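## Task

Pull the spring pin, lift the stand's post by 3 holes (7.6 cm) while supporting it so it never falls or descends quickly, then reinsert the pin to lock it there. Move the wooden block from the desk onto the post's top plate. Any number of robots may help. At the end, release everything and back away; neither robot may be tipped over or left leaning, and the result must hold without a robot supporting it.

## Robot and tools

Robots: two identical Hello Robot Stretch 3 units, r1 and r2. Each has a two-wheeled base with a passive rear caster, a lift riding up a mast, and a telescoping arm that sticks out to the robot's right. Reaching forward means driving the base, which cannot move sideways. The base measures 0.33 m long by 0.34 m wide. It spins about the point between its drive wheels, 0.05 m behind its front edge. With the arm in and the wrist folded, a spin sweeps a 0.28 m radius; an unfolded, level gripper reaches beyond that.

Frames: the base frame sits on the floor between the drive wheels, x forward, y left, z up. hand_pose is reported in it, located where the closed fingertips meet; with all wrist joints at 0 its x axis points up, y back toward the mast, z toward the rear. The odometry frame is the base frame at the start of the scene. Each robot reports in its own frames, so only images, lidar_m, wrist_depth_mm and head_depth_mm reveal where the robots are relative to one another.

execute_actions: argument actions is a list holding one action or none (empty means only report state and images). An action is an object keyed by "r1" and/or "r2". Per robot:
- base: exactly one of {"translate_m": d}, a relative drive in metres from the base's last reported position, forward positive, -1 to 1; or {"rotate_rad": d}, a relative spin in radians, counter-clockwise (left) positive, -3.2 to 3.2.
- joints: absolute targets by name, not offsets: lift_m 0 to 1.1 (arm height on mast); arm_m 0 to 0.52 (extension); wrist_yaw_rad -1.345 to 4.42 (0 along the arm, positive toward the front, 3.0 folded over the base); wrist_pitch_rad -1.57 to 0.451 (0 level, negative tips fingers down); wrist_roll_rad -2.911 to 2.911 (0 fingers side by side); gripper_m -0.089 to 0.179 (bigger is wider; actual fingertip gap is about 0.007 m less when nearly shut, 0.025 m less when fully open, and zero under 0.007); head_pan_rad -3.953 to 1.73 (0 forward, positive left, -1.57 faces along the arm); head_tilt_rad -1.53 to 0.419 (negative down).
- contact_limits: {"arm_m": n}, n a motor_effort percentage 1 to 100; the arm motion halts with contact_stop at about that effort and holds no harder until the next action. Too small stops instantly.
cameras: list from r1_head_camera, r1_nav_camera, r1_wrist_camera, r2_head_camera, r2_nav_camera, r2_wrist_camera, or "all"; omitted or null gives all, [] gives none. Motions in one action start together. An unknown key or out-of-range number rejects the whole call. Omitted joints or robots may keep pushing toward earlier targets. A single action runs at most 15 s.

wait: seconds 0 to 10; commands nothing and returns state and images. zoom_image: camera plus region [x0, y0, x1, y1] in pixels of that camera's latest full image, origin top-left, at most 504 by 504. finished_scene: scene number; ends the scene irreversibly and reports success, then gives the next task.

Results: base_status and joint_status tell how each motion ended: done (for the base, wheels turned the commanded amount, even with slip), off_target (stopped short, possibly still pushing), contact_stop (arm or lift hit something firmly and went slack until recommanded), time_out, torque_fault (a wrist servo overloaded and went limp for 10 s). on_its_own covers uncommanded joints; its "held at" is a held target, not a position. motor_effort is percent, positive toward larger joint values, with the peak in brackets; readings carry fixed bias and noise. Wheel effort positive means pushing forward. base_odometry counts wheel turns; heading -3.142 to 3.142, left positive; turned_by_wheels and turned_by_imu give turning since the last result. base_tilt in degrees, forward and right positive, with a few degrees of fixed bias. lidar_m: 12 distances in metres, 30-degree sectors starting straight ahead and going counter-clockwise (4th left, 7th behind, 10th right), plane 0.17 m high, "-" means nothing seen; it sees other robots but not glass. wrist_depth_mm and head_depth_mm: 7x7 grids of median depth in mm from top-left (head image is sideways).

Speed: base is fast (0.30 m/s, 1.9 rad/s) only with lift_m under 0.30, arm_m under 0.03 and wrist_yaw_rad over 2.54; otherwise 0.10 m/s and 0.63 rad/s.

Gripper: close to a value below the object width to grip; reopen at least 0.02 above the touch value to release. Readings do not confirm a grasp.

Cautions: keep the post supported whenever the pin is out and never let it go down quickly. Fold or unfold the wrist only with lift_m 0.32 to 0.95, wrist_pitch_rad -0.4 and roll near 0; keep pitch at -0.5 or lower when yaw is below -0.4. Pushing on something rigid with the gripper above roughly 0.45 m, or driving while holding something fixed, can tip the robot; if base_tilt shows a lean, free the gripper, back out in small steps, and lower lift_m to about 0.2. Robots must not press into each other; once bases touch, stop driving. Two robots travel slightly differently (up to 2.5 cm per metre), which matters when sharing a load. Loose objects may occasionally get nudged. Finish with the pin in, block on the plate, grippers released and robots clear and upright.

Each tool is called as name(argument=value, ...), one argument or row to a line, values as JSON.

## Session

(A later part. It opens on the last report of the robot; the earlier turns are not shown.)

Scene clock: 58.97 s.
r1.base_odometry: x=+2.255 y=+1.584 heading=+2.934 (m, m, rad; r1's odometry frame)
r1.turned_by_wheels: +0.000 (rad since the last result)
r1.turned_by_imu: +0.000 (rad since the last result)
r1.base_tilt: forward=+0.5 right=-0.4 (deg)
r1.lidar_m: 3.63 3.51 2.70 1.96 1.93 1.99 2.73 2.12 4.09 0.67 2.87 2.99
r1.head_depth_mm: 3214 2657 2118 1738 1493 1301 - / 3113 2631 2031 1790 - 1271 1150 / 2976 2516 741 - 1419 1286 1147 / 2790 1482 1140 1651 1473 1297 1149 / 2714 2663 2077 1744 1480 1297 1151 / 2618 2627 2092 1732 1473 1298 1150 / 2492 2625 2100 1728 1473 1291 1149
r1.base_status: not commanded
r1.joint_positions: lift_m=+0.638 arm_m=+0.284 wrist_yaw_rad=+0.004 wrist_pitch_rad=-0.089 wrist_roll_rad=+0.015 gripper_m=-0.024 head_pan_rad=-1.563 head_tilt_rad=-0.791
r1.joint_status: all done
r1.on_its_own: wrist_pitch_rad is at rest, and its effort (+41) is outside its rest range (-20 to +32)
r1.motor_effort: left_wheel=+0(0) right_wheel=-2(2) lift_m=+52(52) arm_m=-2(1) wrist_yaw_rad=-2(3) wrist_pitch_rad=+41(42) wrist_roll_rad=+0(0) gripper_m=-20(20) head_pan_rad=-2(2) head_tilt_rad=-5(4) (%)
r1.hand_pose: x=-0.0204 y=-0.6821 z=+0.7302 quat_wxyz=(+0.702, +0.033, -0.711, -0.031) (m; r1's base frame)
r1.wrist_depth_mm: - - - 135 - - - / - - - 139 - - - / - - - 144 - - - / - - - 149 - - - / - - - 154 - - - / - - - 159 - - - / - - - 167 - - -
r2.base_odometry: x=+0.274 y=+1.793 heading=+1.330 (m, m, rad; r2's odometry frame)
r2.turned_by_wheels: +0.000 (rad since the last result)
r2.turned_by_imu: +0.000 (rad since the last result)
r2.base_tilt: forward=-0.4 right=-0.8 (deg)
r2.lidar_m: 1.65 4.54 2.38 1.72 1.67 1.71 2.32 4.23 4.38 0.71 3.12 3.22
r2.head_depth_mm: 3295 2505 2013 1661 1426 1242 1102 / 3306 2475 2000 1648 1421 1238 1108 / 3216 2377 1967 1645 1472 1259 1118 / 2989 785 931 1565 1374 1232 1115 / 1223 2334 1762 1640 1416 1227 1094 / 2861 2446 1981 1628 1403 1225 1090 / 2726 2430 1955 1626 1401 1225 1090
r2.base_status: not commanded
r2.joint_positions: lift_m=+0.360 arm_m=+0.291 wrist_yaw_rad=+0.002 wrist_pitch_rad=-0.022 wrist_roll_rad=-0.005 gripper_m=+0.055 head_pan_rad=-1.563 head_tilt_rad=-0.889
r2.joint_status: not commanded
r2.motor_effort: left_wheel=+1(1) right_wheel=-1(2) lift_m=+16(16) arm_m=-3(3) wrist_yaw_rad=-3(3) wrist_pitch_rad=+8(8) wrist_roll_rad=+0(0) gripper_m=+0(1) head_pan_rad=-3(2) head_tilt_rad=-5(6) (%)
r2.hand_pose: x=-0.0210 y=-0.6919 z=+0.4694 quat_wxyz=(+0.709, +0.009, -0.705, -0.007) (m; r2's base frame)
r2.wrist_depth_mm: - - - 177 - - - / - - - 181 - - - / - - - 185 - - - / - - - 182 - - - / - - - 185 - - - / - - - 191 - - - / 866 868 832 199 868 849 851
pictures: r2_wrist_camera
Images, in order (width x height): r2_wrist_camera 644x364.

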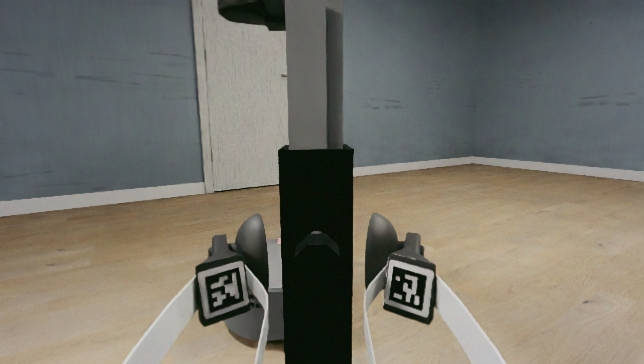

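execute_actions(
  actions=[
    {"r1":{"joints":{"lift_m":0.6435}},"r2":{"joints":{"arm_m":0.287}}},
  ],
  cameras=[],
)

execute_actions(
  actions=[
    {"r2":{"joints":{"gripper_m":-0.089}}},
  ],
  cameras=["r2_wrist_camera"],
)

execute_actions(
  actions=[
    {"r2":{"joints":{"arm_m":0.279}}},
  ],
  cameras=["r2_wrist_camera"],
)

execute_actions(
  actions=[
    {"r1":{"joints":{"lift_m":0.649}}},
  ],
  cameras=["r2_wrist_camera"],
)

Scene clock: 63.17 s.
r1.base_odometry: x=+2.255 y=+1.584 heading=+2.934 (m, m, rad; r1's odometry frame)
r1.turned_by_wheels: +0.000 (rad since the last result)
r1.turned_by_imu: +0.001 (rad since the last result)
r1.base_tilt: forward=+0.4 right=-0.7 (deg)
r1.lidar_m: 3.63 3.50 2.71 1.96 1.93 1.99 2.72 2.13 4.10 0.67 2.86 2.98
r1.head_depth_mm: 3224 2664 2103 1742 1502 1303 - / 3112 2641 2044 1838 - 1275 1147 / 3020 2528 739 - 1420 1286 1156 / 2821 1487 1150 1662 1471 1295 1157 / 2744 2650 2109 1746 1482 1296 1148 / 2593 2615 2080 1749 1488 1289 1153 / 2487 2628 2085 1731 1484 1292 1151
r1.base_status: not commanded
r1.joint_positions: lift_m=+0.643 arm_m=+0.284 wrist_yaw_rad=+0.004 wrist_pitch_rad=-0.098 wrist_roll_rad=+0.015 gripper_m=-0.024 head_pan_rad=-1.563 head_tilt_rad=-0.791
r1.joint_status: all done
r1.on_its_own: wrist_pitch_rad is at rest, and its effort (+45) is outside its rest range (-20 to +32)
r1.motor_effort: left_wheel=+0(0) right_wheel=-3(2) lift_m=+53(55) arm_m=-2(1) wrist_yaw_rad=-1(2) wrist_pitch_rad=+45(46) wrist_roll_rad=+0(0) gripper_m=-20(21) head_pan_rad=-2(2) head_tilt_rad=-5(3) (%)
r1.hand_pose: x=-0.0204 y=-0.6817 z=+0.7325 quat_wxyz=(+0.701, +0.036, -0.711, -0.034) (m; r1's base frame)
r1.wrist_depth_mm: - - - 134 - - - / - - - 139 - - - / - - - 144 - - - / - - - 149 - - - / - - - 154 - - - / - - - 159 - - - / - - - 167 - - -
r2.base_odometry: x=+0.274 y=+1.793 heading=+1.330 (m, m, rad; r2's odometry frame)
r2.turned_by_wheels: +0.000 (rad since the last result)
r2.turned_by_imu: +0.000 (rad since the last result)
r2.base_tilt: forward=-0.4 right=-0.8 (deg)
r2.lidar_m: 1.65 4.52 2.39 1.73 1.66 1.71 2.32 4.22 4.40 0.71 3.11 3.22
r2.head_depth_mm: 3351 2479 1983 1653 1428 1240 1105 / 3333 2470 1977 1657 1412 1240 1101 / 3171 2389 1956 1643 1471 1258 1115 / 3031 779 930 1586 1373 1229 1123 / 1222 2359 1778 1643 1416 1237 1096 / 2858 2434 1949 1632 1406 1224 1095 / 2684 2410 1949 1610 1405 1226 1091
r2.base_status: not commanded
r2.joint_positions: lift_m=+0.360 arm_m=+0.287 wrist_yaw_rad=+0.002 wrist_pitch_rad=-0.022 wrist_roll_rad=-0.005 gripper_m=+0.055 head_pan_rad=-1.563 head_tilt_rad=-0.889
r2.joint_status: all done
r2.motor_effort: left_wheel=+1(1) right_wheel=-1(2) lift_m=+16(16) arm_m=-3(2) wrist_yaw_rad=-3(3) wrist_pitch_rad=+8(8) wrist_roll_rad=+0(0) gripper_m=+0(0) head_pan_rad=-2(1) head_tilt_rad=-6(5) (%)
r2.hand_pose: x=-0.0210 y=-0.6879 z=+0.4694 quat_wxyz=(+0.709, +0.009, -0.705, -0.007) (m; r2's base frame)
r2.wrist_depth_mm: - - - 180 - - - / - - - 185 - - - / - - - 188 - - - / - - - 186 - - - / - - - 189 - - - / - - - 196 - - - / 874 851 823 203 856 854 844
pictures: none
No camera images: the call's "cameras" was empty. Leave "cameras" out to get every camera's image.

Scene clock: 65.10 s.
r1.base_odometry: x=+2.255 y=+1.584 heading=+2.934 (m, m, rad; r1's odometry frame)
r1.turned_by_wheels: +0.000 (rad since the last result)
r1.turned_by_imu: +0.000 (rad since the last result)
r1.base_tilt: forward=+0.4 right=-0.5 (deg)
r1.lidar_m: 3.65 3.50 2.70 1.96 1.93 1.98 2.73 2.12 4.08 0.67 2.87 2.98
r1.head_depth_mm: 3282 2665 2107 1741 1487 1303 - / 3093 2635 2052 1842 - 1271 1154 / 2983 2568 739 - 1422 1288 1144 / 2779 1480 1145 1672 1479 1293 1151 / 2727 2642 2104 1734 1480 1297 1152 / 2618 2627 2095 1747 1485 1291 1153 / 2499 2617 2096 1723 1489 1293 1152
r1.base_status: not commanded
r1.joint_positions: lift_m=+0.643 arm_m=+0.284 wrist_yaw_rad=+0.004 wrist_pitch_rad=-0.098 wrist_roll_rad=+0.015 gripper_m=-0.024 head_pan_rad=-1.563 head_tilt_rad=-0.791
r1.joint_status: not commanded
r1.on_its_own: wrist_pitch_rad is at rest, and its effort (+45) is outside its rest range (-20 to +32)
r1.motor_effort: left_wheel=+0(0) right_wheel=-2(2) lift_m=+53(53) arm_m=-2(1) wrist_yaw_rad=-2(3) wrist_pitch_rad=+45(45) wrist_roll_rad=+0(0) gripper_m=-21(20) head_pan_rad=-2(2) head_tilt_rad=-4(4) (%)
r1.hand_pose: x=-0.0204 y=-0.6817 z=+0.7325 quat_wxyz=(+0.701, +0.036, -0.711, -0.034) (m; r1's base frame)
r1.wrist_depth_mm: - - - 134 - - - / - - - 139 - - - / - - - 144 - - - / - - - 149 - - - / - - - 154 - - - / - - - 159 - - - / - - - 168 - - -
r2.base_odometry: x=+0.274 y=+1.793 heading=+1.330 (m, m, rad; r2's odometry frame)
r2.turned_by_wheels: +0.000 (rad since the last result)
r2.turned_by_imu: +0.000 (rad since the last result)
r2.base_tilt: forward=-0.5 right=-0.8 (deg)
r2.lidar_m: 1.65 4.53 2.39 1.73 1.66 1.71 2.32 4.24 4.39 0.71 3.11 3.24
r2.head_depth_mm: 3294 2470 1992 1654 1419 1245 1105 / 3292 2459 1988 1638 1422 1241 1102 / 3200 2383 1953 1644 1474 1263 1116 / 3006 779 925 1566 1375 1231 1114 / 1228 2366 1767 1640 1400 1238 1095 / 2787 2452 1952 1633 1409 1226 1091 / 2711 2426 1957 1633 1391 1227 1094
r2.base_status: not commanded
r2.joint_positions: lift_m=+0.360 arm_m=+0.287 wrist_yaw_rad=+0.001 wrist_pitch_rad=-0.021 wrist_roll_rad=-0.005 gripper_m=-0.087 head_pan_rad=-1.563 head_tilt_rad=-0.889
r2.joint_status: all done
r2.motor_effort: left_wheel=+1(1) right_wheel=-2(1) lift_m=+16(16) arm_m=-5(5) wrist_yaw_rad=-2(2) wrist_pitch_rad=+8(8) wrist_roll_rad=+0(0) gripper_m=-39(100) head_pan_rad=-2(3) head_tilt_rad=-4(5) (%)
r2.hand_pose: x=-0.0211 y=-0.6881 z=+0.4696 quat_wxyz=(+0.709, +0.008, -0.705, -0.007) (m; r2's base frame)
r2.wrist_depth_mm: - - - 180 - - - / - - - 185 - - - / - - - 187 - - - / - - - 184 - - - / - - - 188 - - - / - - - 154 - - - / 863 864 824 203 847 849 847
pictures: r2_wrist_camera
Images, in order (width x height): r2_wrist_camera 644x364.

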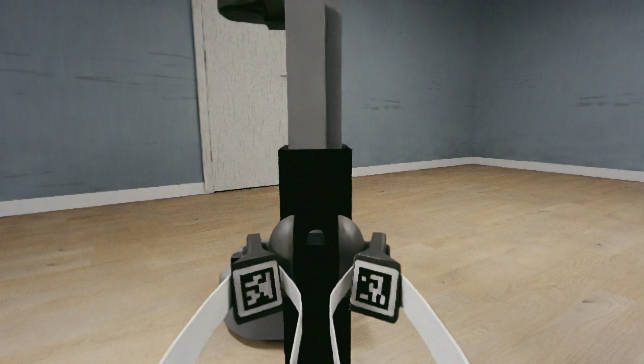

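Scene clock: 66.00 s.
r1.base_odometry: x=+2.255 y=+1.584 heading=+2.934 (m, m, rad; r1's odometry frame)
r1.turned_by_wheels: +0.000 (rad since the last result)
r1.turned_by_imu: +0.000 (rad since the last result)
r1.base_tilt: forward=+0.4 right=-0.8 (deg)
r1.lidar_m: 3.63 3.50 2.71 1.97 1.93 1.99 2.72 2.12 4.07 0.67 2.87 2.98
r1.head_depth_mm: 3223 2645 2106 1737 1489 1299 - / 3128 2673 2040 1838 - 1272 1155 / 2969 2549 740 - 1422 1289 1149 / 2812 1479 1149 1661 1470 1296 1149 / 2701 2655 2104 1759 1483 1294 1150 / 2599 2605 2101 1719 1488 1298 1152 / 2514 2633 2103 1728 1489 1300 1149
r1.base_status: not commanded
r1.joint_positions: lift_m=+0.643 arm_m=+0.284 wrist_yaw_rad=+0.004 wrist_pitch_rad=-0.098 wrist_roll_rad=+0.015 gripper_m=-0.024 head_pan_rad=-1.563 head_tilt_rad=-0.791
r1.joint_status: not commanded
r1.on_its_own: wrist_pitch_rad is at rest, and its effort (+45) is outside its rest range (-20 to +32)
r1.motor_effort: left_wheel=+0(0) right_wheel=-2(2) lift_m=+52(53) arm_m=-2(1) wrist_yaw_rad=-3(1) wrist_pitch_rad=+45(45) wrist_roll_rad=+0(0) gripper_m=-22(20) head_pan_rad=-2(2) head_tilt_rad=-5(5) (%)
r1.hand_pose: x=-0.0204 y=-0.6817 z=+0.7325 quat_wxyz=(+0.701, +0.036, -0.711, -0.034) (m; r1's base frame)
r1.wrist_depth_mm: - - - 134 - - - / - - - 139 - - - / - - - 144 - - - / - - - 149 - - - / - - - 154 - - - / - - - 159 - - - / - - - 168 - - -
r2.base_odometry: x=+0.274 y=+1.793 heading=+1.330 (m, m, rad; r2's odometry frame)
r2.turned_by_wheels: +0.000 (rad since the last result)
r2.turned_by_imu: +0.000 (rad since the last result)
r2.base_tilt: forward=-0.5 right=-0.8 (deg)
r2.lidar_m: 1.65 4.54 2.39 1.72 1.67 1.71 2.31 4.23 4.37 0.71 3.10 3.22
r2.head_depth_mm: 3300 2507 1973 1663 1422 1249 1100 / 3292 2453 1976 1650 1416 1239 1112 / 3198 2381 1963 1639 1472 1256 1125 / 3025 779 1632 1569 1371 1236 1120 / 1223 2364 1769 1640 1409 1225 1098 / 2795 2436 1962 1631 1403 1227 1094 / 2710 2400 1943 1619 1398 1230 1088
r2.base_status: not commanded
r2.joint_positions: lift_m=+0.360 arm_m=+0.280 wrist_yaw_rad=+0.001 wrist_pitch_rad=-0.019 wrist_roll_rad=-0.005 gripper_m=-0.084 head_pan_rad=-1.563 head_tilt_rad=-0.889
r2.joint_status: all done
r2.on_its_own: arm_m is at rest, and its effort (-15) is outside its rest range (-14 to +14)
r2.motor_effort: left_wheel=+2(2) right_wheel=-2(2) lift_m=+17(17) arm_m=-15(21) wrist_yaw_rad=-3(2) wrist_pitch_rad=+7(8) wrist_roll_rad=+0(0) gripper_m=-38(38) head_pan_rad=-2(2) head_tilt_rad=-5(5) (%)
r2.hand_pose: x=-0.0211 y=-0.6809 z=+0.4700 quat_wxyz=(+0.709, +0.008, -0.705, -0.007) (m; r2's base frame)
r2.wrist_depth_mm: - - - 187 - - - / - - - 192 - - - / - - - 195 - - - / - - - 192 - - - / - - - 195 - - - / - - - 204 - - - / 876 849 822 210 862 858 857
pictures: r2_wrist_camera
Images, in order (width x height): r2_wrist_camera 644x364.

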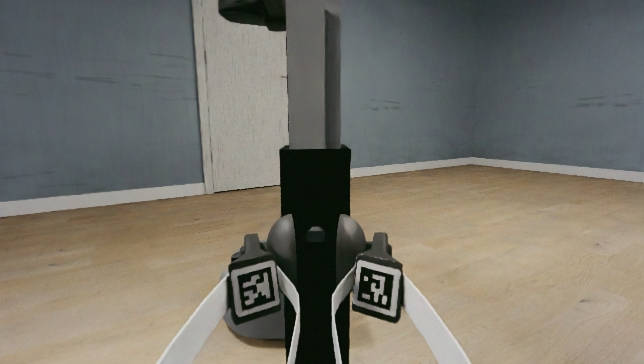

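Scene clock: 66.60 s.
r1.base_odometry: x=+2.255 y=+1.584 heading=+2.934 (m, m, rad; r1's odometry frame)
r1.turned_by_wheels: +0.000 (rad since the last result)
r1.turned_by_imu: +0.000 (rad since the last result)
r1.base_tilt: forward=+0.4 right=-0.5 (deg)
r1.lidar_m: 3.63 3.49 2.70 1.96 1.93 1.99 2.73 2.13 4.09 0.67 2.87 2.97
r1.head_depth_mm: 3243 2639 2101 1750 1495 1311 - / 3107 2665 2045 1838 - 1283 1157 / 2976 2580 762 - 1426 1290 1153 / 2791 1485 1143 1660 1470 1293 1151 / 2719 2645 2084 1736 1481 1298 1152 / 2614 2646 2084 1735 1481 1289 1154 / 2491 2615 2080 1747 1483 1295 1152
r1.base_status: not commanded
r1.joint_positions: lift_m=+0.648 arm_m=+0.284 wrist_yaw_rad=+0.004 wrist_pitch_rad=-0.098 wrist_roll_rad=+0.015 gripper_m=-0.024 head_pan_rad=-1.563 head_tilt_rad=-0.791
r1.joint_status: all done
r1.on_its_own: wrist_pitch_rad is at rest, and its effort (+45) is outside its rest range (-20 to +32)
r1.motor_effort: left_wheel=+0(0) right_wheel=-2(2) lift_m=+52(53) arm_m=-2(1) wrist_yaw_rad=-2(3) wrist_pitch_rad=+45(45) wrist_roll_rad=+0(0) gripper_m=-20(20) head_pan_rad=-2(2) head_tilt_rad=-4(4) (%)
r1.hand_pose: x=-0.0204 y=-0.6817 z=+0.7382 quat_wxyz=(+0.701, +0.036, -0.711, -0.034) (m; r1's base frame)
r1.wrist_depth_mm: - - - 134 - - - / - - - 139 - - - / - - - 144 - - - / - - - 149 - - - / - - - 154 - - - / - - - 160 - - - / - - - 168 - - -
r2.base_odometry: x=+0.274 y=+1.793 heading=+1.330 (m, m, rad; r2's odometry frame)
r2.turned_by_wheels: +0.000 (rad since the last result)
r2.turned_by_imu: +0.000 (rad since the last result)
r2.base_tilt: forward=-0.6 right=-0.8 (deg)
r2.lidar_m: 1.65 4.53 2.39 1.73 1.67 1.71 2.32 4.23 4.36 0.71 3.12 3.23
r2.head_depth_mm: 3322 2477 1974 1667 1421 1243 1107 / 3275 2473 1980 1663 1422 1241 1110 / 3162 2377 1985 1662 1470 1259 1119 / 3038 769 1636 1563 1360 1234 1119 / 1222 2261 1768 1635 1404 1232 1099 / 2791 2433 1963 1637 1408 1223 1090 / 2698 2408 1949 1631 1396 1220 1092
r2.base_status: not commanded
r2.joint_positions: lift_m=+0.360 arm_m=+0.280 wrist_yaw_rad=+0.001 wrist_pitch_rad=-0.019 wrist_roll_rad=-0.005 gripper_m=-0.080 head_pan_rad=-1.563 head_tilt_rad=-0.889
r2.joint_status: not commanded
r2.on_its_own: gripper_m is held at -0.082, not at your -0.089, by its stall guard, which is still easing; arm_m is at rest, and its effort (-15) is outside its rest range (-14 to +14)
r2.motor_effort: left_wheel=+2(2) right_wheel=-2(2) lift_m=+17(17) arm_m=-15(15) wrist_yaw_rad=-2(2) wrist_pitch_rad=+7(7) wrist_roll_rad=+0(0) gripper_m=-36(37) head_pan_rad=-2(4) head_tilt_rad=-5(5) (%)
r2.hand_pose: x=-0.0211 y=-0.6809 z=+0.4700 quat_wxyz=(+0.709, +0.008, -0.705, -0.007) (m; r2's base frame)
r2.wrist_depth_mm: - - - 187 - - - / - - - 192 - - - / - - - 194 - - - / - - - 192 - - - / - - - 194 - - - / - - - 204 - - - / 866 872 840 211 867 856 844
pictures: r2_wrist_camera
Images, in order (width x height): r2_wrist_camera 644x364.

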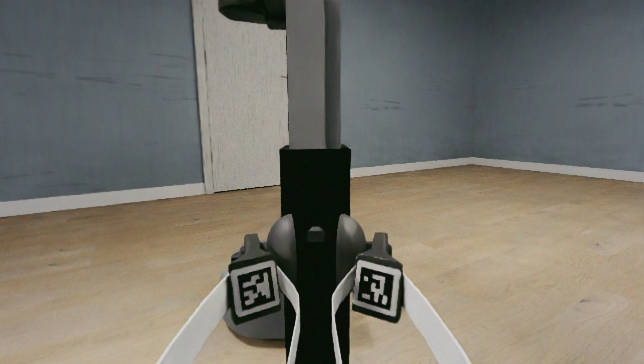

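Free. Target lift 0.6435+0.0762≈0.7195.

execute_actions(
  actions=[
    {"r2":{"joints":{"gripper_m":-0.088}}},
  ],
  cameras=[],
)

execute_actions(
  actions=[
    {"r1":{"joints":{"lift_m":0.7195}}},
  ],
  cameras=[],
)

execute_actions(
  actions=[
    {"r2":{"joints":{"arm_m":0.285}}},
  ],
  cameras=[],
)

execute_actions(
  actions=[
    {"r2":{"joints":{"gripper_m":0.06}}},
  ],
  cameras=[],
)

execute_actions(
  actions=[
    {"r1":{"joints":{"lift_m":0.697}},"r2":{"joints":{"arm_m":0.0,"head_pan_rad":-0.3,"head_tilt_rad":-0.6}}},
  ],
  cameras=["r2_wrist_camera","r2_head_camera","r2_nav_camera"],
)

Scene clock: 71.67 s.
r1.base_odometry: x=+2.255 y=+1.584 heading=+2.934 (m, m, rad; r1's odometry frame)
r1.turned_by_wheels: +0.000 (rad since the last result)
r1.turned_by_imu: +0.001 (rad since the last result)
r1.base_tilt: forward=+0.6 right=-0.6 (deg)
r1.lidar_m: 3.63 3.50 2.70 1.97 1.93 1.99 2.73 2.13 4.07 0.67 2.87 2.98
r1.head_depth_mm: 3211 2656 2100 1747 1483 1314 - / 3110 2665 2048 1816 - 1293 1157 / 2997 2556 762 - 1427 1282 1160 / 2796 1475 1150 1662 1469 1300 1149 / 2755 2614 2089 1742 1481 1298 1153 / 2599 2630 2085 1730 1489 1299 1148 / 2513 2638 2093 1738 1483 1299 1147
r1.base_status: not commanded
r1.joint_positions: lift_m=+0.648 arm_m=+0.284 wrist_yaw_rad=+0.004 wrist_pitch_rad=-0.098 wrist_roll_rad=+0.015 gripper_m=-0.024 head_pan_rad=-1.563 head_tilt_rad=-0.791
r1.joint_status: not commanded
r1.on_its_own: wrist_pitch_rad is at rest, and its effort (+45) is outside its rest range (-20 to +32)
r1.motor_effort: left_wheel=+0(0) right_wheel=-3(3) lift_m=+52(52) arm_m=-2(2) wrist_yaw_rad=-3(3) wrist_pitch_rad=+45(45) wrist_roll_rad=+0(0) gripper_m=-21(21) head_pan_rad=-2(2) head_tilt_rad=-4(4) (%)
r1.hand_pose: x=-0.0204 y=-0.6817 z=+0.7382 quat_wxyz=(+0.701, +0.036, -0.711, -0.034) (m; r1's base frame)
r1.wrist_depth_mm: - - - 134 - - - / - - - 139 - - - / - - - 144 - - - / - - - 150 - - - / - - - 154 - - - / - - - 160 - - - / - - - 167 - - -
r2.base_odometry: x=+0.274 y=+1.793 heading=+1.330 (m, m, rad; r2's odometry frame)
r2.turned_by_wheels: +0.000 (rad since the last result)
r2.turned_by_imu: +0.001 (rad since the last result)
r2.base_tilt: forward=-0.5 right=-0.8 (deg)
r2.lidar_m: 1.65 4.55 2.39 1.73 1.67 1.71 2.32 4.24 4.37 0.71 3.12 3.22
r2.head_depth_mm: 3340 2507 1987 1665 1427 1249 1108 / 3257 2464 1983 1650 1415 1241 1112 / 3176 2387 1978 1654 1476 1257 1120 / 3024 770 1624 1572 1367 1240 1116 / 1226 2283 1775 1633 1398 1232 1094 / 2805 2427 1932 1626 1398 1230 1098 / 2713 2392 1953 1640 1389 1228 1095
r2.base_status: not commanded
r2.joint_positions: lift_m=+0.360 arm_m=+0.280 wrist_yaw_rad=+0.001 wrist_pitch_rad=-0.019 wrist_roll_rad=-0.005 gripper_m=-0.086 head_pan_rad=-1.563 head_tilt_rad=-0.889
r2.joint_status: all done
r2.motor_effort: left_wheel=+2(1) right_wheel=-2(3) lift_m=+17(17) arm_m=-12(13) wrist_yaw_rad=-3(2) wrist_pitch_rad=+7(7) wrist_roll_rad=+0(0) gripper_m=-38(100) head_pan_rad=-4(1) head_tilt_rad=-4(5) (%)
r2.hand_pose: x=-0.0211 y=-0.6807 z=+0.4700 quat_wxyz=(+0.709, +0.008, -0.705, -0.007) (m; r2's base frame)
r2.wrist_depth_mm: - - - 187 - - - / - - - 192 - - - / - - - 195 - - - / - - - 191 - - - / - - - 195 - - - / - - - 203 - - - / 870 868 830 211 879 849 864
pictures: none
No camera images: the call's "cameras" was empty. Leave "cameras" out to get every camera's image.

Scene clock: 73.13 s.
r1.base_odometry: x=+2.255 y=+1.584 heading=+2.934 (m, m, rad; r1's odometry frame)
r1.turned_by_wheels: +0.000 (rad since the last result)
r1.turned_by_imu: +0.000 (rad since the last result)
r1.base_tilt: forward=+0.5 right=-0.5 (deg)
r1.lidar_m: 3.61 3.50 2.70 1.96 1.93 1.98 2.72 2.13 4.06 0.67 2.87 2.98
r1.head_depth_mm: 3191 2642 2120 1795 - - - / 3089 2560 2101 - 1465 1305 1158 / 2949 694 2052 - 1463 1290 1153 / 2801 691 1694 1651 1454 1298 1156 / 2720 2633 2100 1729 1483 1301 1151 / 2592 2632 2094 1737 1490 1293 1153 / 2501 2614 2079 1734 1481 1294 1155
r1.base_status: not commanded
r1.joint_positions: lift_m=+0.719 arm_m=+0.284 wrist_yaw_rad=+0.004 wrist_pitch_rad=-0.098 wrist_roll_rad=+0.015 gripper_m=-0.024 head_pan_rad=-1.563 head_tilt_rad=-0.791
r1.joint_status: all done
r1.on_its_own: wrist_pitch_rad is at rest, and its effort (+45) is outside its rest range (-20 to +32)
r1.motor_effort: left_wheel=+0(0) right_wheel=-3(3) lift_m=+52(52) arm_m=-1(1) wrist_yaw_rad=-4(2) wrist_pitch_rad=+45(45) wrist_roll_rad=+0(0) gripper_m=-20(20) head_pan_rad=-2(2) head_tilt_rad=-3(4) (%)
r1.hand_pose: x=-0.0204 y=-0.6817 z=+0.8085 quat_wxyz=(+0.701, +0.036, -0.711, -0.034) (m; r1's base frame)
r1.wrist_depth_mm: - - - 133 - - - / - - - 139 - - - / - - - 145 - - - / - - - 149 - - - / - - - 153 - - - / - - - 160 - - - / - - - 168 - - -
r2.base_odometry: x=+0.274 y=+1.793 heading=+1.330 (m, m, rad; r2's odometry frame)
r2.turned_by_wheels: +0.000 (rad since the last result)
r2.turned_by_imu: +0.000 (rad since the last result)
r2.base_tilt: forward=-0.5 right=-0.8 (deg)
r2.lidar_m: 1.65 4.53 2.39 1.72 1.66 1.72 2.32 4.24 4.37 0.71 3.11 3.20
r2.head_depth_mm: 3323 2487 1998 1652 1419 1238 1107 / 3323 2474 1973 1655 1416 1242 1112 / 3192 2220 1986 1653 1471 1263 1117 / 2997 709 1634 1569 1371 1230 1113 / 1010 2366 1770 1627 1403 1229 1098 / 2781 2432 1964 1637 1406 1230 1090 / 2695 2430 1956 1625 1405 1225 1092
r2.base_status: not commanded
r2.joint_positions: lift_m=+0.360 arm_m=+0.280 wrist_yaw_rad=+0.001 wrist_pitch_rad=-0.019 wrist_roll_rad=-0.005 gripper_m=-0.079 head_pan_rad=-1.563 head_tilt_rad=-0.889
r2.joint_status: not commanded
r2.on_its_own: gripper_m is held at -0.081, not at your -0.088, by its stall guard, which is still easing
r2.motor_effort: left_wheel=+2(2) right_wheel=-2(3) lift_m=+17(17) arm_m=-12(13) wrist_yaw_rad=-2(3) wrist_pitch_rad=+7(7) wrist_roll_rad=+0(0) gripper_m=-35(39) head_pan_rad=-3(2) head_tilt_rad=-4(5) (%)
r2.hand_pose: x=-0.0211 y=-0.6807 z=+0.4700 quat_wxyz=(+0.709, +0.008, -0.705, -0.007) (m; r2's base frame)
r2.wrist_depth_mm: - - - 187 - - - / - - - 192 - - - / - - - 195 - - - / - - - 192 - - - / - - - 195 - - - / - - - 204 - - - / 872 866 824 211 869 851 863
pictures: none
No camera images: the call's "cameras" was empty. Leave "cameras" out to get every camera's image.

Scene clock: 73.83 s.
r1.base_odometry: x=+2.255 y=+1.584 heading=+2.934 (m, m, rad; r1's odometry frame)
r1.turned_by_wheels: +0.000 (rad since the last result)
r1.turned_by_imu: +0.000 (rad since the last result)
r1.base_tilt: forward=+0.4 right=-0.5 (deg)
r1.lidar_m: 3.64 3.49 2.71 1.96 1.93 1.99 2.74 2.13 4.06 0.67 2.87 2.98
r1.head_depth_mm: 3233 2642 2115 1787 - - - / 3129 2571 2119 - 1477 1293 1155 / 2976 692 2031 - 1458 1288 1155 / 2786 691 1706 1668 1453 1297 1155 / 2715 2629 2089 1747 1478 1294 1153 / 2624 2649 2105 1739 1487 1293 1152 / 2505 2635 2095 1744 1477 1297 1145
r1.base_status: not commanded
r1.joint_positions: lift_m=+0.719 arm_m=+0.284 wrist_yaw_rad=+0.004 wrist_pitch_rad=-0.098 wrist_roll_rad=+0.015 gripper_m=-0.024 head_pan_rad=-1.563 head_tilt_rad=-0.791
r1.joint_status: not commanded
r1.on_its_own: wrist_pitch_rad is at rest, and its effort (+45) is outside its rest range (-20 to +32)
r1.motor_effort: left_wheel=+0(0) right_wheel=-2(3) lift_m=+52(52) arm_m=-1(2) wrist_yaw_rad=-2(3) wrist_pitch_rad=+45(45) wrist_roll_rad=+0(0) gripper_m=-21(20) head_pan_rad=-2(1) head_tilt_rad=-5(4) (%)
r1.hand_pose: x=-0.0204 y=-0.6817 z=+0.8086 quat_wxyz=(+0.701, +0.036, -0.711, -0.034) (m; r1's base frame)
r1.wrist_depth_mm: - - - 134 - - - / - - - 139 - - - / - - - 144 - - - / - - - 149 - - - / - - - 154 - - - / - - - 160 - - - / - - - 168 - - -
r2.base_odometry: x=+0.274 y=+1.793 heading=+1.330 (m, m, rad; r2's odometry frame)
r2.turned_by_wheels: +0.000 (rad since the last result)
r2.turned_by_imu: +0.000 (rad since the last result)
r2.base_tilt: forward=-0.5 right=-0.9 (deg)
r2.lidar_m: 1.65 4.55 2.39 1.73 1.67 1.71 2.32 4.22 4.36 0.71 3.12 3.23
r2.head_depth_mm: 3347 2479 1967 1657 1421 1242 1105 / 3330 2488 1961 1657 1416 1243 1115 / 3216 2256 1966 1641 1480 1261 1119 / 2968 710 1624 1566 1373 1233 1117 / 1012 2370 1763 1648 1405 1237 1099 / 2813 2449 1971 1629 1405 1222 1094 / 2723 2452 1946 1632 1397 1225 1095
r2.base_status: not commanded
r2.joint_positions: lift_m=+0.360 arm_m=+0.285 wrist_yaw_rad=+0.001 wrist_pitch_rad=-0.019 wrist_roll_rad=-0.005 gripper_m=-0.076 head_pan_rad=-1.563 head_tilt_rad=-0.889
r2.joint_status: all done
r2.on_its_own: gripper_m is held at -0.078, not at your -0.088, by its stall guard, which is still easing
r2.motor_effort: left_wheel=+2(2) right_wheel=-2(3) lift_m=+17(17) arm_m=-3(11) wrist_yaw_rad=-3(3) wrist_pitch_rad=+7(7) wrist_roll_rad=+0(0) gripper_m=-34(36) head_pan_rad=-3(3) head_tilt_rad=-5(4) (%)
r2.hand_pose: x=-0.0211 y=-0.6859 z=+0.4700 quat_wxyz=(+0.709, +0.008, -0.705, -0.007) (m; r2's base frame)
r2.wrist_depth_mm: - - - 182 - - - / - - - 187 - - - / - - - 190 - - - / - - - 187 - - - / - - - 190 - - - / - - - 198 - - - / 885 884 819 205 853 874 855
pictures: none
No camera images: the call's "cameras" was empty. Leave "cameras" out to get every camera's image.

Scene clock: 75.70 s.
r1.base_odometry: x=+2.255 y=+1.584 heading=+2.934 (m, m, rad; r1's odometry frame)
r1.turned_by_wheels: +0.000 (rad since the last result)
r1.turned_by_imu: +0.000 (rad since the last result)
r1.base_tilt: forward=+0.5 right=-0.5 (deg)
r1.lidar_m: 3.64 3.50 2.71 1.96 1.93 1.99 2.73 2.13 4.07 0.67 2.86 2.97
r1.head_depth_mm: 3297 2647 2091 1781 - - - / 3122 2561 2101 - 1472 1294 1154 / 2938 693 2049 - 1456 1288 1156 / 2785 691 1686 1657 1456 1299 1156 / 2739 2641 2112 1732 1485 1292 1157 / 2600 2644 2082 1746 1484 1298 1149 / 2506 2620 2085 1740 1484 1295 1150
r1.base_status: not commanded
r1.joint_positions: lift_m=+0.719 arm_m=+0.284 wrist_yaw_rad=+0.004 wrist_pitch_rad=-0.098 wrist_roll_rad=+0.015 gripper_m=-0.024 head_pan_rad=-1.563 head_tilt_rad=-0.791
r1.joint_status: not commanded
r1.on_its_own: wrist_pitch_rad is at rest, and its effort (+45) is outside its rest range (-20 to +32)
r1.motor_effort: left_wheel=+0(0) right_wheel=-3(3) lift_m=+52(51) arm_m=-1(0) wrist_yaw_rad=-2(2) wrist_pitch_rad=+45(45) wrist_roll_rad=-1(0) gripper_m=-20(20) head_pan_rad=-2(2) head_tilt_rad=-4(5) (%)
r1.hand_pose: x=-0.0204 y=-0.6817 z=+0.8086 quat_wxyz=(+0.701, +0.036, -0.711, -0.034) (m; r1's base frame)
r1.wrist_depth_mm: - - - 134 - - - / - - - 139 - - - / - - - 144 - - - / - - - 149 - - - / - - - 154 - - - / - - - 159 - - - / - - - 168 - - -
r2.base_odometry: x=+0.274 y=+1.793 heading=+1.330 (m, m, rad; r2's odometry frame)
r2.turned_by_wheels: +0.000 (rad since the last result)
r2.turned_by_imu: +0.000 (rad since the last result)
r2.base_tilt: forward=-0.6 right=-0.8 (deg)
r2.lidar_m: 1.65 4.53 2.39 1.73 1.67 1.71 2.31 4.23 4.37 0.71 3.12 3.22
r2.head_depth_mm: 3360 2503 1992 1666 1420 1249 1103 / 3326 2475 1986 1648 1421 1243 1112 / 3247 2227 1976 1646 1469 1255 1122 / 2992 712 1625 1574 1372 1228 1119 / 1010 2283 1779 1637 1402 1233 1095 / 2819 2443 1934 1626 1408 1232 1094 / 2742 2417 1941 1633 1391 1231 1094
r2.base_status: not commanded
r2.joint_positions: lift_m=+0.360 arm_m=+0.285 wrist_yaw_rad=+0.001 wrist_pitch_rad=-0.020 wrist_roll_rad=-0.005 gripper_m=+0.060 head_pan_rad=-1.563 head_tilt_rad=-0.889
r2.joint_status: all done
r2.motor_effort: left_wheel=+1(2) right_wheel=-2(2) lift_m=+17(17) arm_m=-2(3) wrist_yaw_rad=-3(2) wrist_pitch_rad=+8(8) wrist_roll_rad=+0(0) gripper_m=+0(82) head_pan_rad=-3(2) head_tilt_rad=-5(5) (%)
r2.hand_pose: x=-0.0211 y=-0.6858 z=+0.4698 quat_wxyz=(+0.709, +0.008, -0.705, -0.007) (m; r2's base frame)
r2.wrist_depth_mm: - - - 183 - - - / - - - 187 - - - / - - - 191 - - - / - - - 188 - - - / - - - 190 - - - / - - - 200 - - - / 872 848 820 205 864 853 839
pictures: none
No camera images: the call's "cameras" was empty. Leave "cameras" out to get every camera's image.

Scene clock: 79.00 s.
r1.base_odometry: x=+2.255 y=+1.584 heading=+2.934 (m, m, rad; r1's odometry frame)
r1.turned_by_wheels: +0.000 (rad since the last result)
r1.turned_by_imu: +0.000 (rad since the last result)
r1.base_tilt: forward=+0.5 right=-0.6 (deg)
r1.lidar_m: 3.65 3.51 2.71 1.97 1.93 1.99 2.72 2.13 4.08 0.67 2.87 2.97
r1.head_depth_mm: 3246 2652 2107 1795 1531 - - / 3136 2579 2112 - 1459 1299 1144 / 2947 698 2010 - 1456 1287 1151 / 2789 698 1790 1650 1454 1287 1156 / 2710 2643 2105 1726 1490 1298 1153 / 2585 2640 2110 1741 1486 1295 1146 / 2517 2651 2094 1751 1480 1300 1145
r1.base_status: not commanded
r1.joint_positions: lift_m=+0.697 arm_m=+0.284 wrist_yaw_rad=+0.004 wrist_pitch_rad=-0.029 wrist_roll_rad=+0.015 gripper_m=-0.024 head_pan_rad=-1.563 head_tilt_rad=-0.791
r1.joint_status: all done
r1.motor_effort: left_wheel=+0(0) right_wheel=-2(2) lift_m=+27(45) arm_m=-2(1) wrist_yaw_rad=-3(3) wrist_pitch_rad=+13(45) wrist_roll_rad=+0(1) gripper_m=-20(20) head_pan_rad=-2(2) head_tilt_rad=-4(5) (%)
r1.hand_pose: x=-0.0204 y=-0.6845 z=+0.8044 quat_wxyz=(+0.702, +0.012, -0.712, -0.009) (m; r1's base frame)
r1.wrist_depth_mm: - - - 139 - - - / - - - 142 - - - / - - - 146 - - - / - - - 150 - - - / - - - 153 - - - / - - - 156 - - - / - - - 162 - - -
r2.base_odometry: x=+0.274 y=+1.793 heading=+1.330 (m, m, rad; r2's odometry frame)
r2.turned_by_wheels: +0.000 (rad since the last result)
r2.turned_by_imu: +0.000 (rad since the last result)
r2.base_tilt: forward=-0.5 right=-0.9 (deg)
r2.lidar_m: 1.65 4.51 2.39 1.73 1.66 1.71 2.32 4.23 4.41 0.71 3.11 3.22
r2.head_depth_mm: 2722 2940 3040 2291 1759 1448 1211 / 2946 3112 3264 2253 1767 1434 1207 / 3149 3415 3242 2268 1761 1429 1211 / 3423 3762 3238 2283 1754 1433 1207 / 3704 - 2881 2262 1741 1425 1207 / - - 1704 1990 1741 1419 1206 / - - 1705 2259 1745 1424 1201
r2.base_status: not commanded
r2.joint_positions: lift_m=+0.360 arm_m=+0.002 wrist_yaw_rad=+0.001 wrist_pitch_rad=-0.020 wrist_roll_rad=-0.005 gripper_m=+0.060 head_pan_rad=-0.307 head_tilt_rad=-0.606
r2.joint_status: all done
joint sent to its limit — the command would take r2.arm_m past its lower limit, so that joint was sent only as far as its limit.
r2.motor_effort: left_wheel=+2(2) right_wheel=-1(2) lift_m=+17(17) arm_m=-3(3) wrist_yaw_rad=-3(2) wrist_pitch_rad=+8(8) wrist_roll_rad=+0(0) gripper_m=+0(0) head_pan_rad=+2(32) head_tilt_rad=+3(24) (%)
r2.hand_pose: x=-0.0211 y=-0.4028 z=+0.4698 quat_wxyz=(+0.709, +0.008, -0.705, -0.007) (m; r2's base frame)
r2.wrist_depth_mm: - - - - - - - / - - - - - - - / - - - - - - - / - - - - - - - / - - - - - - - / - - - - - - - / 863 885 875 806 852 871 857
pictures: r2_head_camera (sideways: a quarter turn clockwise sets it upright), r2_nav_camera (sideways: a quarter turn counterclockwise sets it upright), r2_wrist_camera
Images, in order (width x height): r2_head_camera 896x504, r2_nav_camera 672x504, r2_wrist_camera 644x364.

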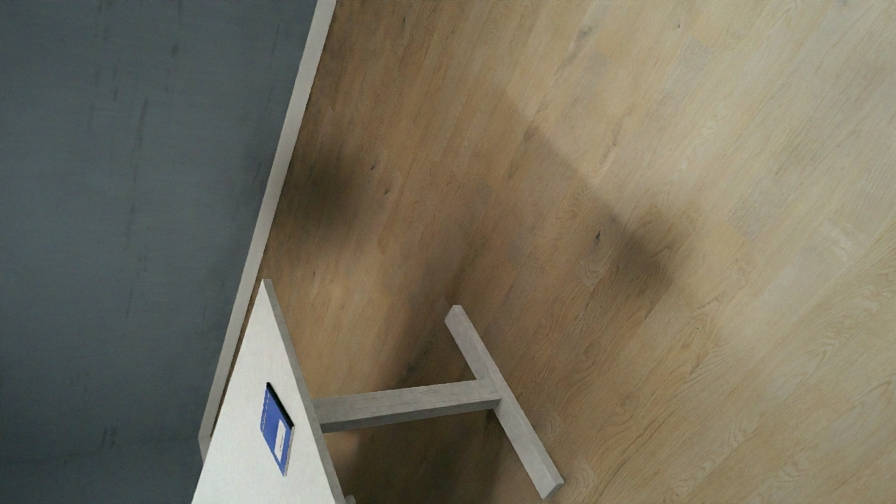

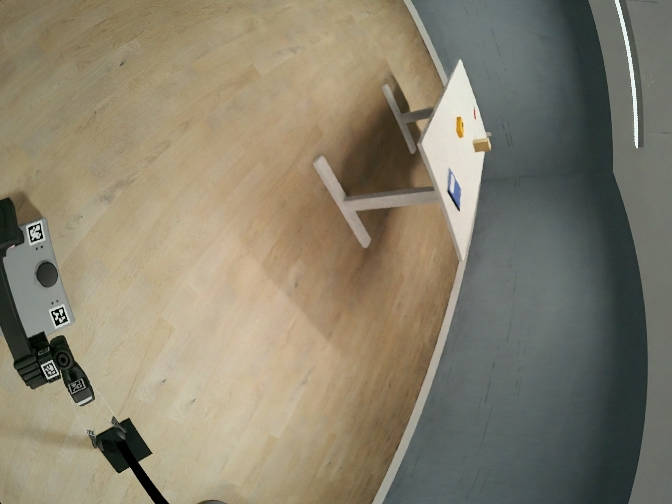

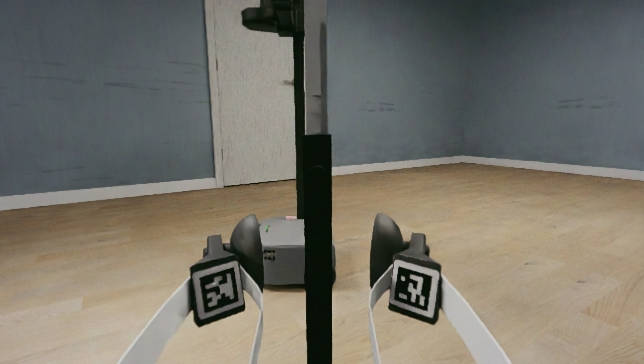

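Locked. Now the block.

execute_actions(
  actions=[
    {"r1":{"joints":{"gripper_m":0.1}},"r2":{"base":{"translate_m":0.5},"joints":{"head_pan_rad":0.25,"head_tilt_rad":-0.45,"wrist_yaw_rad":3.0,"wrist_pitch_rad":-0.4,"gripper_m":0.03}}},
  ],
  cameras=["r2_head_camera"],
)

Scene clock: 87.33 s.
r1.base_odometry: x=+2.255 y=+1.584 heading=+2.934 (m, m, rad; r1's odometry frame)
r1.turned_by_wheels: +0.000 (rad since the last result)
r1.turned_by_imu: +0.001 (rad since the last result)
r1.base_tilt: forward=+0.4 right=-0.6 (deg)
r1.lidar_m: 3.63 3.50 2.71 1.96 1.93 1.99 2.73 2.13 1.49 0.67 2.87 2.98
r1.head_depth_mm: 3294 1481 1806 1645 1528 - - / 3141 2579 2108 - 1461 1301 1146 / 3009 698 1989 - 1456 1291 1149 / 2858 698 2141 1739 1456 1301 1155 / 2738 2645 2094 1745 1487 1295 1145 / 2637 2643 2094 1741 1485 1291 1154 / 2528 2639 2105 1733 1484 1298 1149
r1.base_status: not commanded
r1.joint_positions: lift_m=+0.697 arm_m=+0.284 wrist_yaw_rad=+0.003 wrist_pitch_rad=-0.025 wrist_roll_rad=+0.015 gripper_m=+0.100 head_pan_rad=-1.563 head_tilt_rad=-0.791
r1.joint_status: all done
r1.motor_effort: left_wheel=-1(2) right_wheel=+1(2) lift_m=+27(27) arm_m=-1(1) wrist_yaw_rad=-1(3) wrist_pitch_rad=+11(13) wrist_roll_rad=+0(0) gripper_m=+1(79) head_pan_rad=-2(2) head_tilt_rad=-4(5) (%)
r1.hand_pose: x=-0.0208 y=-0.6846 z=+0.8054 quat_wxyz=(+0.702, +0.010, -0.712, -0.008) (m; r1's base frame)
r1.wrist_depth_mm: - - - 140 - - - / - - - 143 - - - / - - - 146 - - - / - - - 150 - - - / - - - 154 - - - / - - - 157 - 795 - / - - - 161 - - -
r2.base_odometry: x=+0.393 y=+2.279 heading=+1.330 (m, m, rad; r2's odometry frame)
r2.turned_by_wheels: +0.000 (rad since the last result)
r2.turned_by_imu: +0.003 (rad since the last result)
r2.base_tilt: forward=-0.5 right=-0.9 (deg)
r2.lidar_m: 1.15 4.11 2.74 1.99 1.93 1.98 2.68 4.67 0.87 2.98 2.86 2.94
r2.head_depth_mm: - - - 1348 1940 1587 1322 / 3745 - - 1340 1318 1486 1324 / 3666 - 2290 1336 1930 1616 1316 / 3600 3809 2250 1414 1996 1606 1316 / 3458 3778 3870 2789 2073 1620 1316 / 3367 3641 3854 2900 2064 1596 1309 / 3277 3499 3841 2925 2086 1604 1312
r2.base_status: done
r2.joint_positions: lift_m=+0.360 arm_m=+0.002 wrist_yaw_rad=+2.997 wrist_pitch_rad=-0.413 wrist_roll_rad=-0.005 gripper_m=+0.030 head_pan_rad=+0.243 head_tilt_rad=-0.457
r2.joint_status: all done
r2.motor_effort: left_wheel=+0(4) right_wheel=-2(2) lift_m=+17(17) arm_m=-3(3) wrist_yaw_rad=+3(5) wrist_pitch_rad=+5(7) wrist_roll_rad=+0(0) gripper_m=+0(79) head_pan_rad=+4(24) head_tilt_rad=+4(15) (%)
r2.hand_pose: x=+0.0112 y=+0.0756 z=+0.3740 quat_wxyz=(+0.195, +0.699, +0.096, +0.682) (m; r2's base frame)
r2.wrist_depth_mm: - - - - - - - / - - - - - - - / - - - - - - - / 968 955 952 929 926 946 912 / 752 761 791 776 752 740 752 / 625 633 - 624 646 623 619 / 544 537 - 557 534 531 529
pictures: r2_head_camera (sideways: a quarter turn clockwise sets it upright)
Images, in order (width x height): r2_head_camera 896x504.

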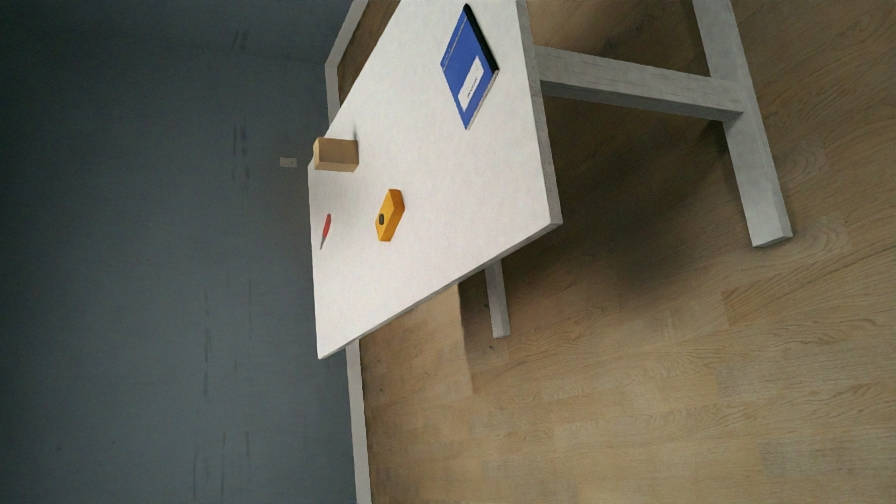

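execute_actions(
  actions=[
    {"r1":{"joints":{"arm_m":0.0}},"r2":{"base":{"rotate_rad":0.56},"joints":{"lift_m":0.28,"head_pan_rad":-0.9,"head_tilt_rad":-0.7}}},
  ],
  cameras=[],
)

execute_actions(
  actions=[
    {"r1":{"base":{"translate_m":-0.5}},"r2":{"base":{"translate_m":1.0}}},
  ],
  cameras=["r2_head_camera","r2_nav_camera"],
)

Scene clock: 99.57 s.
r1.base_odometry: x=+2.255 y=+1.584 heading=+2.934 (m, m, rad; r1's odometry frame)
r1.turned_by_wheels: +0.000 (rad since the last result)
r1.turned_by_imu: +0.001 (rad since the last result)
r1.base_tilt: forward=+0.5 right=-0.6 (deg)
r1.lidar_m: 3.63 3.49 2.71 1.96 1.93 1.98 2.73 2.13 1.49 0.67 2.87 2.97
r1.head_depth_mm: 3221 1480 1727 1630 1487 1305 - / 3111 2545 2088 1697 1479 1297 - / 3021 698 2004 1696 1461 - - / 2821 697 2112 1695 1423 1301 1152 / 2704 2627 2100 1738 1488 1295 1152 / 2635 2616 2098 1745 1481 1295 1151 / 2498 2641 2099 1748 1473 1294 1152
r1.base_status: not commanded
r1.joint_positions: lift_m=+0.697 arm_m=+0.002 wrist_yaw_rad=+0.001 wrist_pitch_rad=-0.024 wrist_roll_rad=+0.015 gripper_m=+0.100 head_pan_rad=-1.563 head_tilt_rad=-0.791
r1.joint_status: all done
joint sent to its limit — the command would take r1.arm_m past its lower limit, so that joint was sent only as far as its limit.
r1.motor_effort: left_wheel=-1(1) right_wheel=+1(0) lift_m=+27(27) arm_m=-7(4) wrist_yaw_rad=-2(1) wrist_pitch_rad=+11(11) wrist_roll_rad=+0(0) gripper_m=+0(0) head_pan_rad=-2(1) head_tilt_rad=-4(4) (%)
r1.hand_pose: x=-0.0211 y=-0.4026 z=+0.8057 quat_wxyz=(+0.702, +0.009, -0.712, -0.009) (m; r1's base frame)
r1.wrist_depth_mm: - - - - - - - / - - - 451 - - - / - - - - - - - / - - - - - - - / - - - - - - - / - - - - - - - / - - - - - - -
r2.base_odometry: x=+0.393 y=+2.279 heading=+1.890 (m, m, rad; r2's odometry frame)
r2.turned_by_wheels: +0.560 (rad since the last result)
r2.turned_by_imu: +0.571 (rad since the last result)
r2.base_tilt: forward=-0.5 right=-0.9 (deg)
r2.lidar_m: 4.10 2.65 1.98 1.91 2.00 2.78 4.66 0.87 2.95 2.86 2.99 1.15
r2.head_depth_mm: 2464 2706 2733 2041 1640 1365 1173 / 2668 2913 2703 2027 1630 1360 1166 / 2829 3187 2705 2031 1629 1358 1163 / 3042 3385 2438 2014 1613 1356 1164 / 3338 3628 1373 2013 1618 1346 1157 / 3627 3821 1221 1472 1566 1354 1161 / - 1744 1166 1926 1595 1352 1157
r2.base_status: done
r2.joint_positions: lift_m=+0.280 arm_m=+0.002 wrist_yaw_rad=+2.997 wrist_pitch_rad=-0.414 wrist_roll_rad=-0.005 gripper_m=+0.030 head_pan_rad=-0.893 head_tilt_rad=-0.691
r2.joint_status: all done
r2.motor_effort: left_wheel=-2(5) right_wheel=+1(5) lift_m=+16(16) arm_m=-3(3) wrist_yaw_rad=+3(3) wrist_pitch_rad=+5(6) wrist_roll_rad=+0(0) gripper_m=+0(0) head_pan_rad=-2(32) head_tilt_rad=-4(20) (%)
r2.hand_pose: x=+0.0111 y=+0.0755 z=+0.2939 quat_wxyz=(+0.195, +0.699, +0.096, +0.682) (m; r2's base frame)
r2.wrist_depth_mm: - - - - - - - / - - - - - - - / - - - - - - - / 783 798 777 774 788 792 788 / 631 625 664 638 627 619 624 / 523 522 - 538 539 518 524 / 456 - - - 446 450 446
pictures: none
No camera images: the call's "cameras" was empty. Leave "cameras" out to get every camera's image.

Scene clock: 105.97 s.
r1.base_odometry: x=+2.744 y=+1.481 heading=+2.934 (m, m, rad; r1's odometry frame)
r1.turned_by_wheels: +0.000 (rad since the last result)
r1.turned_by_imu: +0.000 (rad since the last result)
r1.base_tilt: forward=+0.6 right=-0.6 (deg)
r1.lidar_m: 4.11 3.94 2.35 1.72 1.68 1.72 2.36 1.74 1.74 3.24 0.82 3.23
r1.head_depth_mm: 3433 2674 2118 1735 1486 1306 - / 3327 2640 2093 1734 1470 1297 - / 3169 2664 2114 1733 1489 - - / 3104 2642 2091 1745 1457 1312 1152 / 2943 2641 2104 1739 1486 1288 1153 / 2877 2644 2100 1744 1483 1300 1149 / 2730 2618 2096 1742 1483 1299 1147
r1.base_status: done
r1.joint_positions: lift_m=+0.697 arm_m=+0.002 wrist_yaw_rad=+0.001 wrist_pitch_rad=-0.024 wrist_roll_rad=+0.015 gripper_m=+0.100 head_pan_rad=-1.563 head_tilt_rad=-0.791
r1.joint_status: not commanded
r1.motor_effort: left_wheel=-2(6) right_wheel=+1(4) lift_m=+28(28) arm_m=-7(6) wrist_yaw_rad=+1(1) wrist_pitch_rad=+11(11) wrist_roll_rad=+0(0) gripper_m=+0(0) head_pan_rad=-2(2) head_tilt_rad=-5(5) (%)
r1.hand_pose: x=-0.0211 y=-0.4026 z=+0.8057 quat_wxyz=(+0.702, +0.009, -0.712, -0.009) (m; r1's base frame)
r1.wrist_depth_mm: - - - - - - - / - - - - - - - / - - - - - - - / - - - - - - - / - - - - - - - / - - - - - - - / - - - - - - -
r2.base_odometry: x=+0.080 y=+3.228 heading=+1.890 (m, m, rad; r2's odometry frame)
r2.turned_by_wheels: +0.000 (rad since the last result)
r2.turned_by_imu: +0.005 (rad since the last result)
r2.base_tilt: forward=-0.5 right=-0.8 (deg)
r2.lidar_m: 3.10 2.61 1.95 1.89 1.97 2.76 1.84 2.11 2.97 0.70 3.03 1.38
r2.head_depth_mm: 2515 2729 2707 908 726 605 1142 / 2683 2958 1203 903 722 634 1170 / 2873 3172 1200 884 721 1300 1169 / 3070 3413 1146 880 741 1363 1164 / 3365 3662 1180 892 1491 1350 1160 / 3288 3536 1181 890 1602 1344 1156 / 3069 3295 1177 989 1605 1347 1160
r2.base_status: done
r2.joint_positions: lift_m=+0.280 arm_m=+0.002 wrist_yaw_rad=+2.998 wrist_pitch_rad=-0.415 wrist_roll_rad=-0.005 gripper_m=+0.030 head_pan_rad=-0.893 head_tilt_rad=-0.692
r2.joint_status: not commanded
r2.motor_effort: left_wheel=-2(4) right_wheel=+1(7) lift_m=+16(16) arm_m=-3(3) wrist_yaw_rad=+2(2) wrist_pitch_rad=+6(6) wrist_roll_rad=+0(0) gripper_m=+0(0) head_pan_rad=-3(2) head_tilt_rad=-4(4) (%)
r2.hand_pose: x=+0.0110 y=+0.0755 z=+0.2938 quat_wxyz=(+0.195, +0.698, +0.096, +0.682) (m; r2's base frame)
r2.wrist_depth_mm: - - - - - - - / - - - - - - - / - - - - - - - / 797 777 800 785 782 779 782 / 632 628 654 633 634 625 620 / 528 530 - 542 542 522 509 / 460 - - - 445 445 440
pictures: r2_head_camera (sideways: a quarter turn clockwise sets it upright), r2_nav_camera (sideways: a quarter turn counterclockwise sets it upright)
Images, in order (width x height): r2_head_camera 896x504, r2_nav_camera 672x504.

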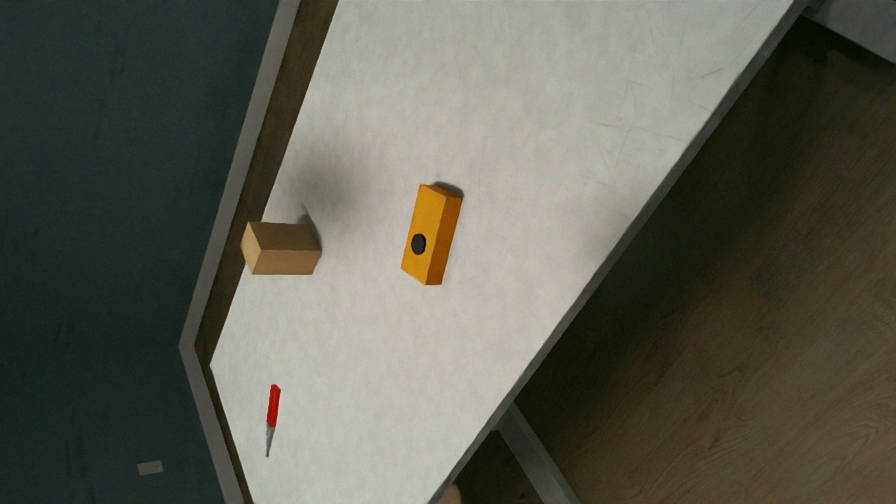

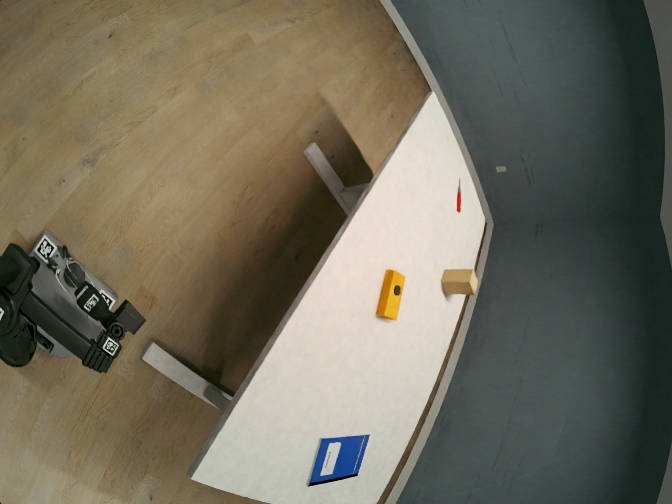

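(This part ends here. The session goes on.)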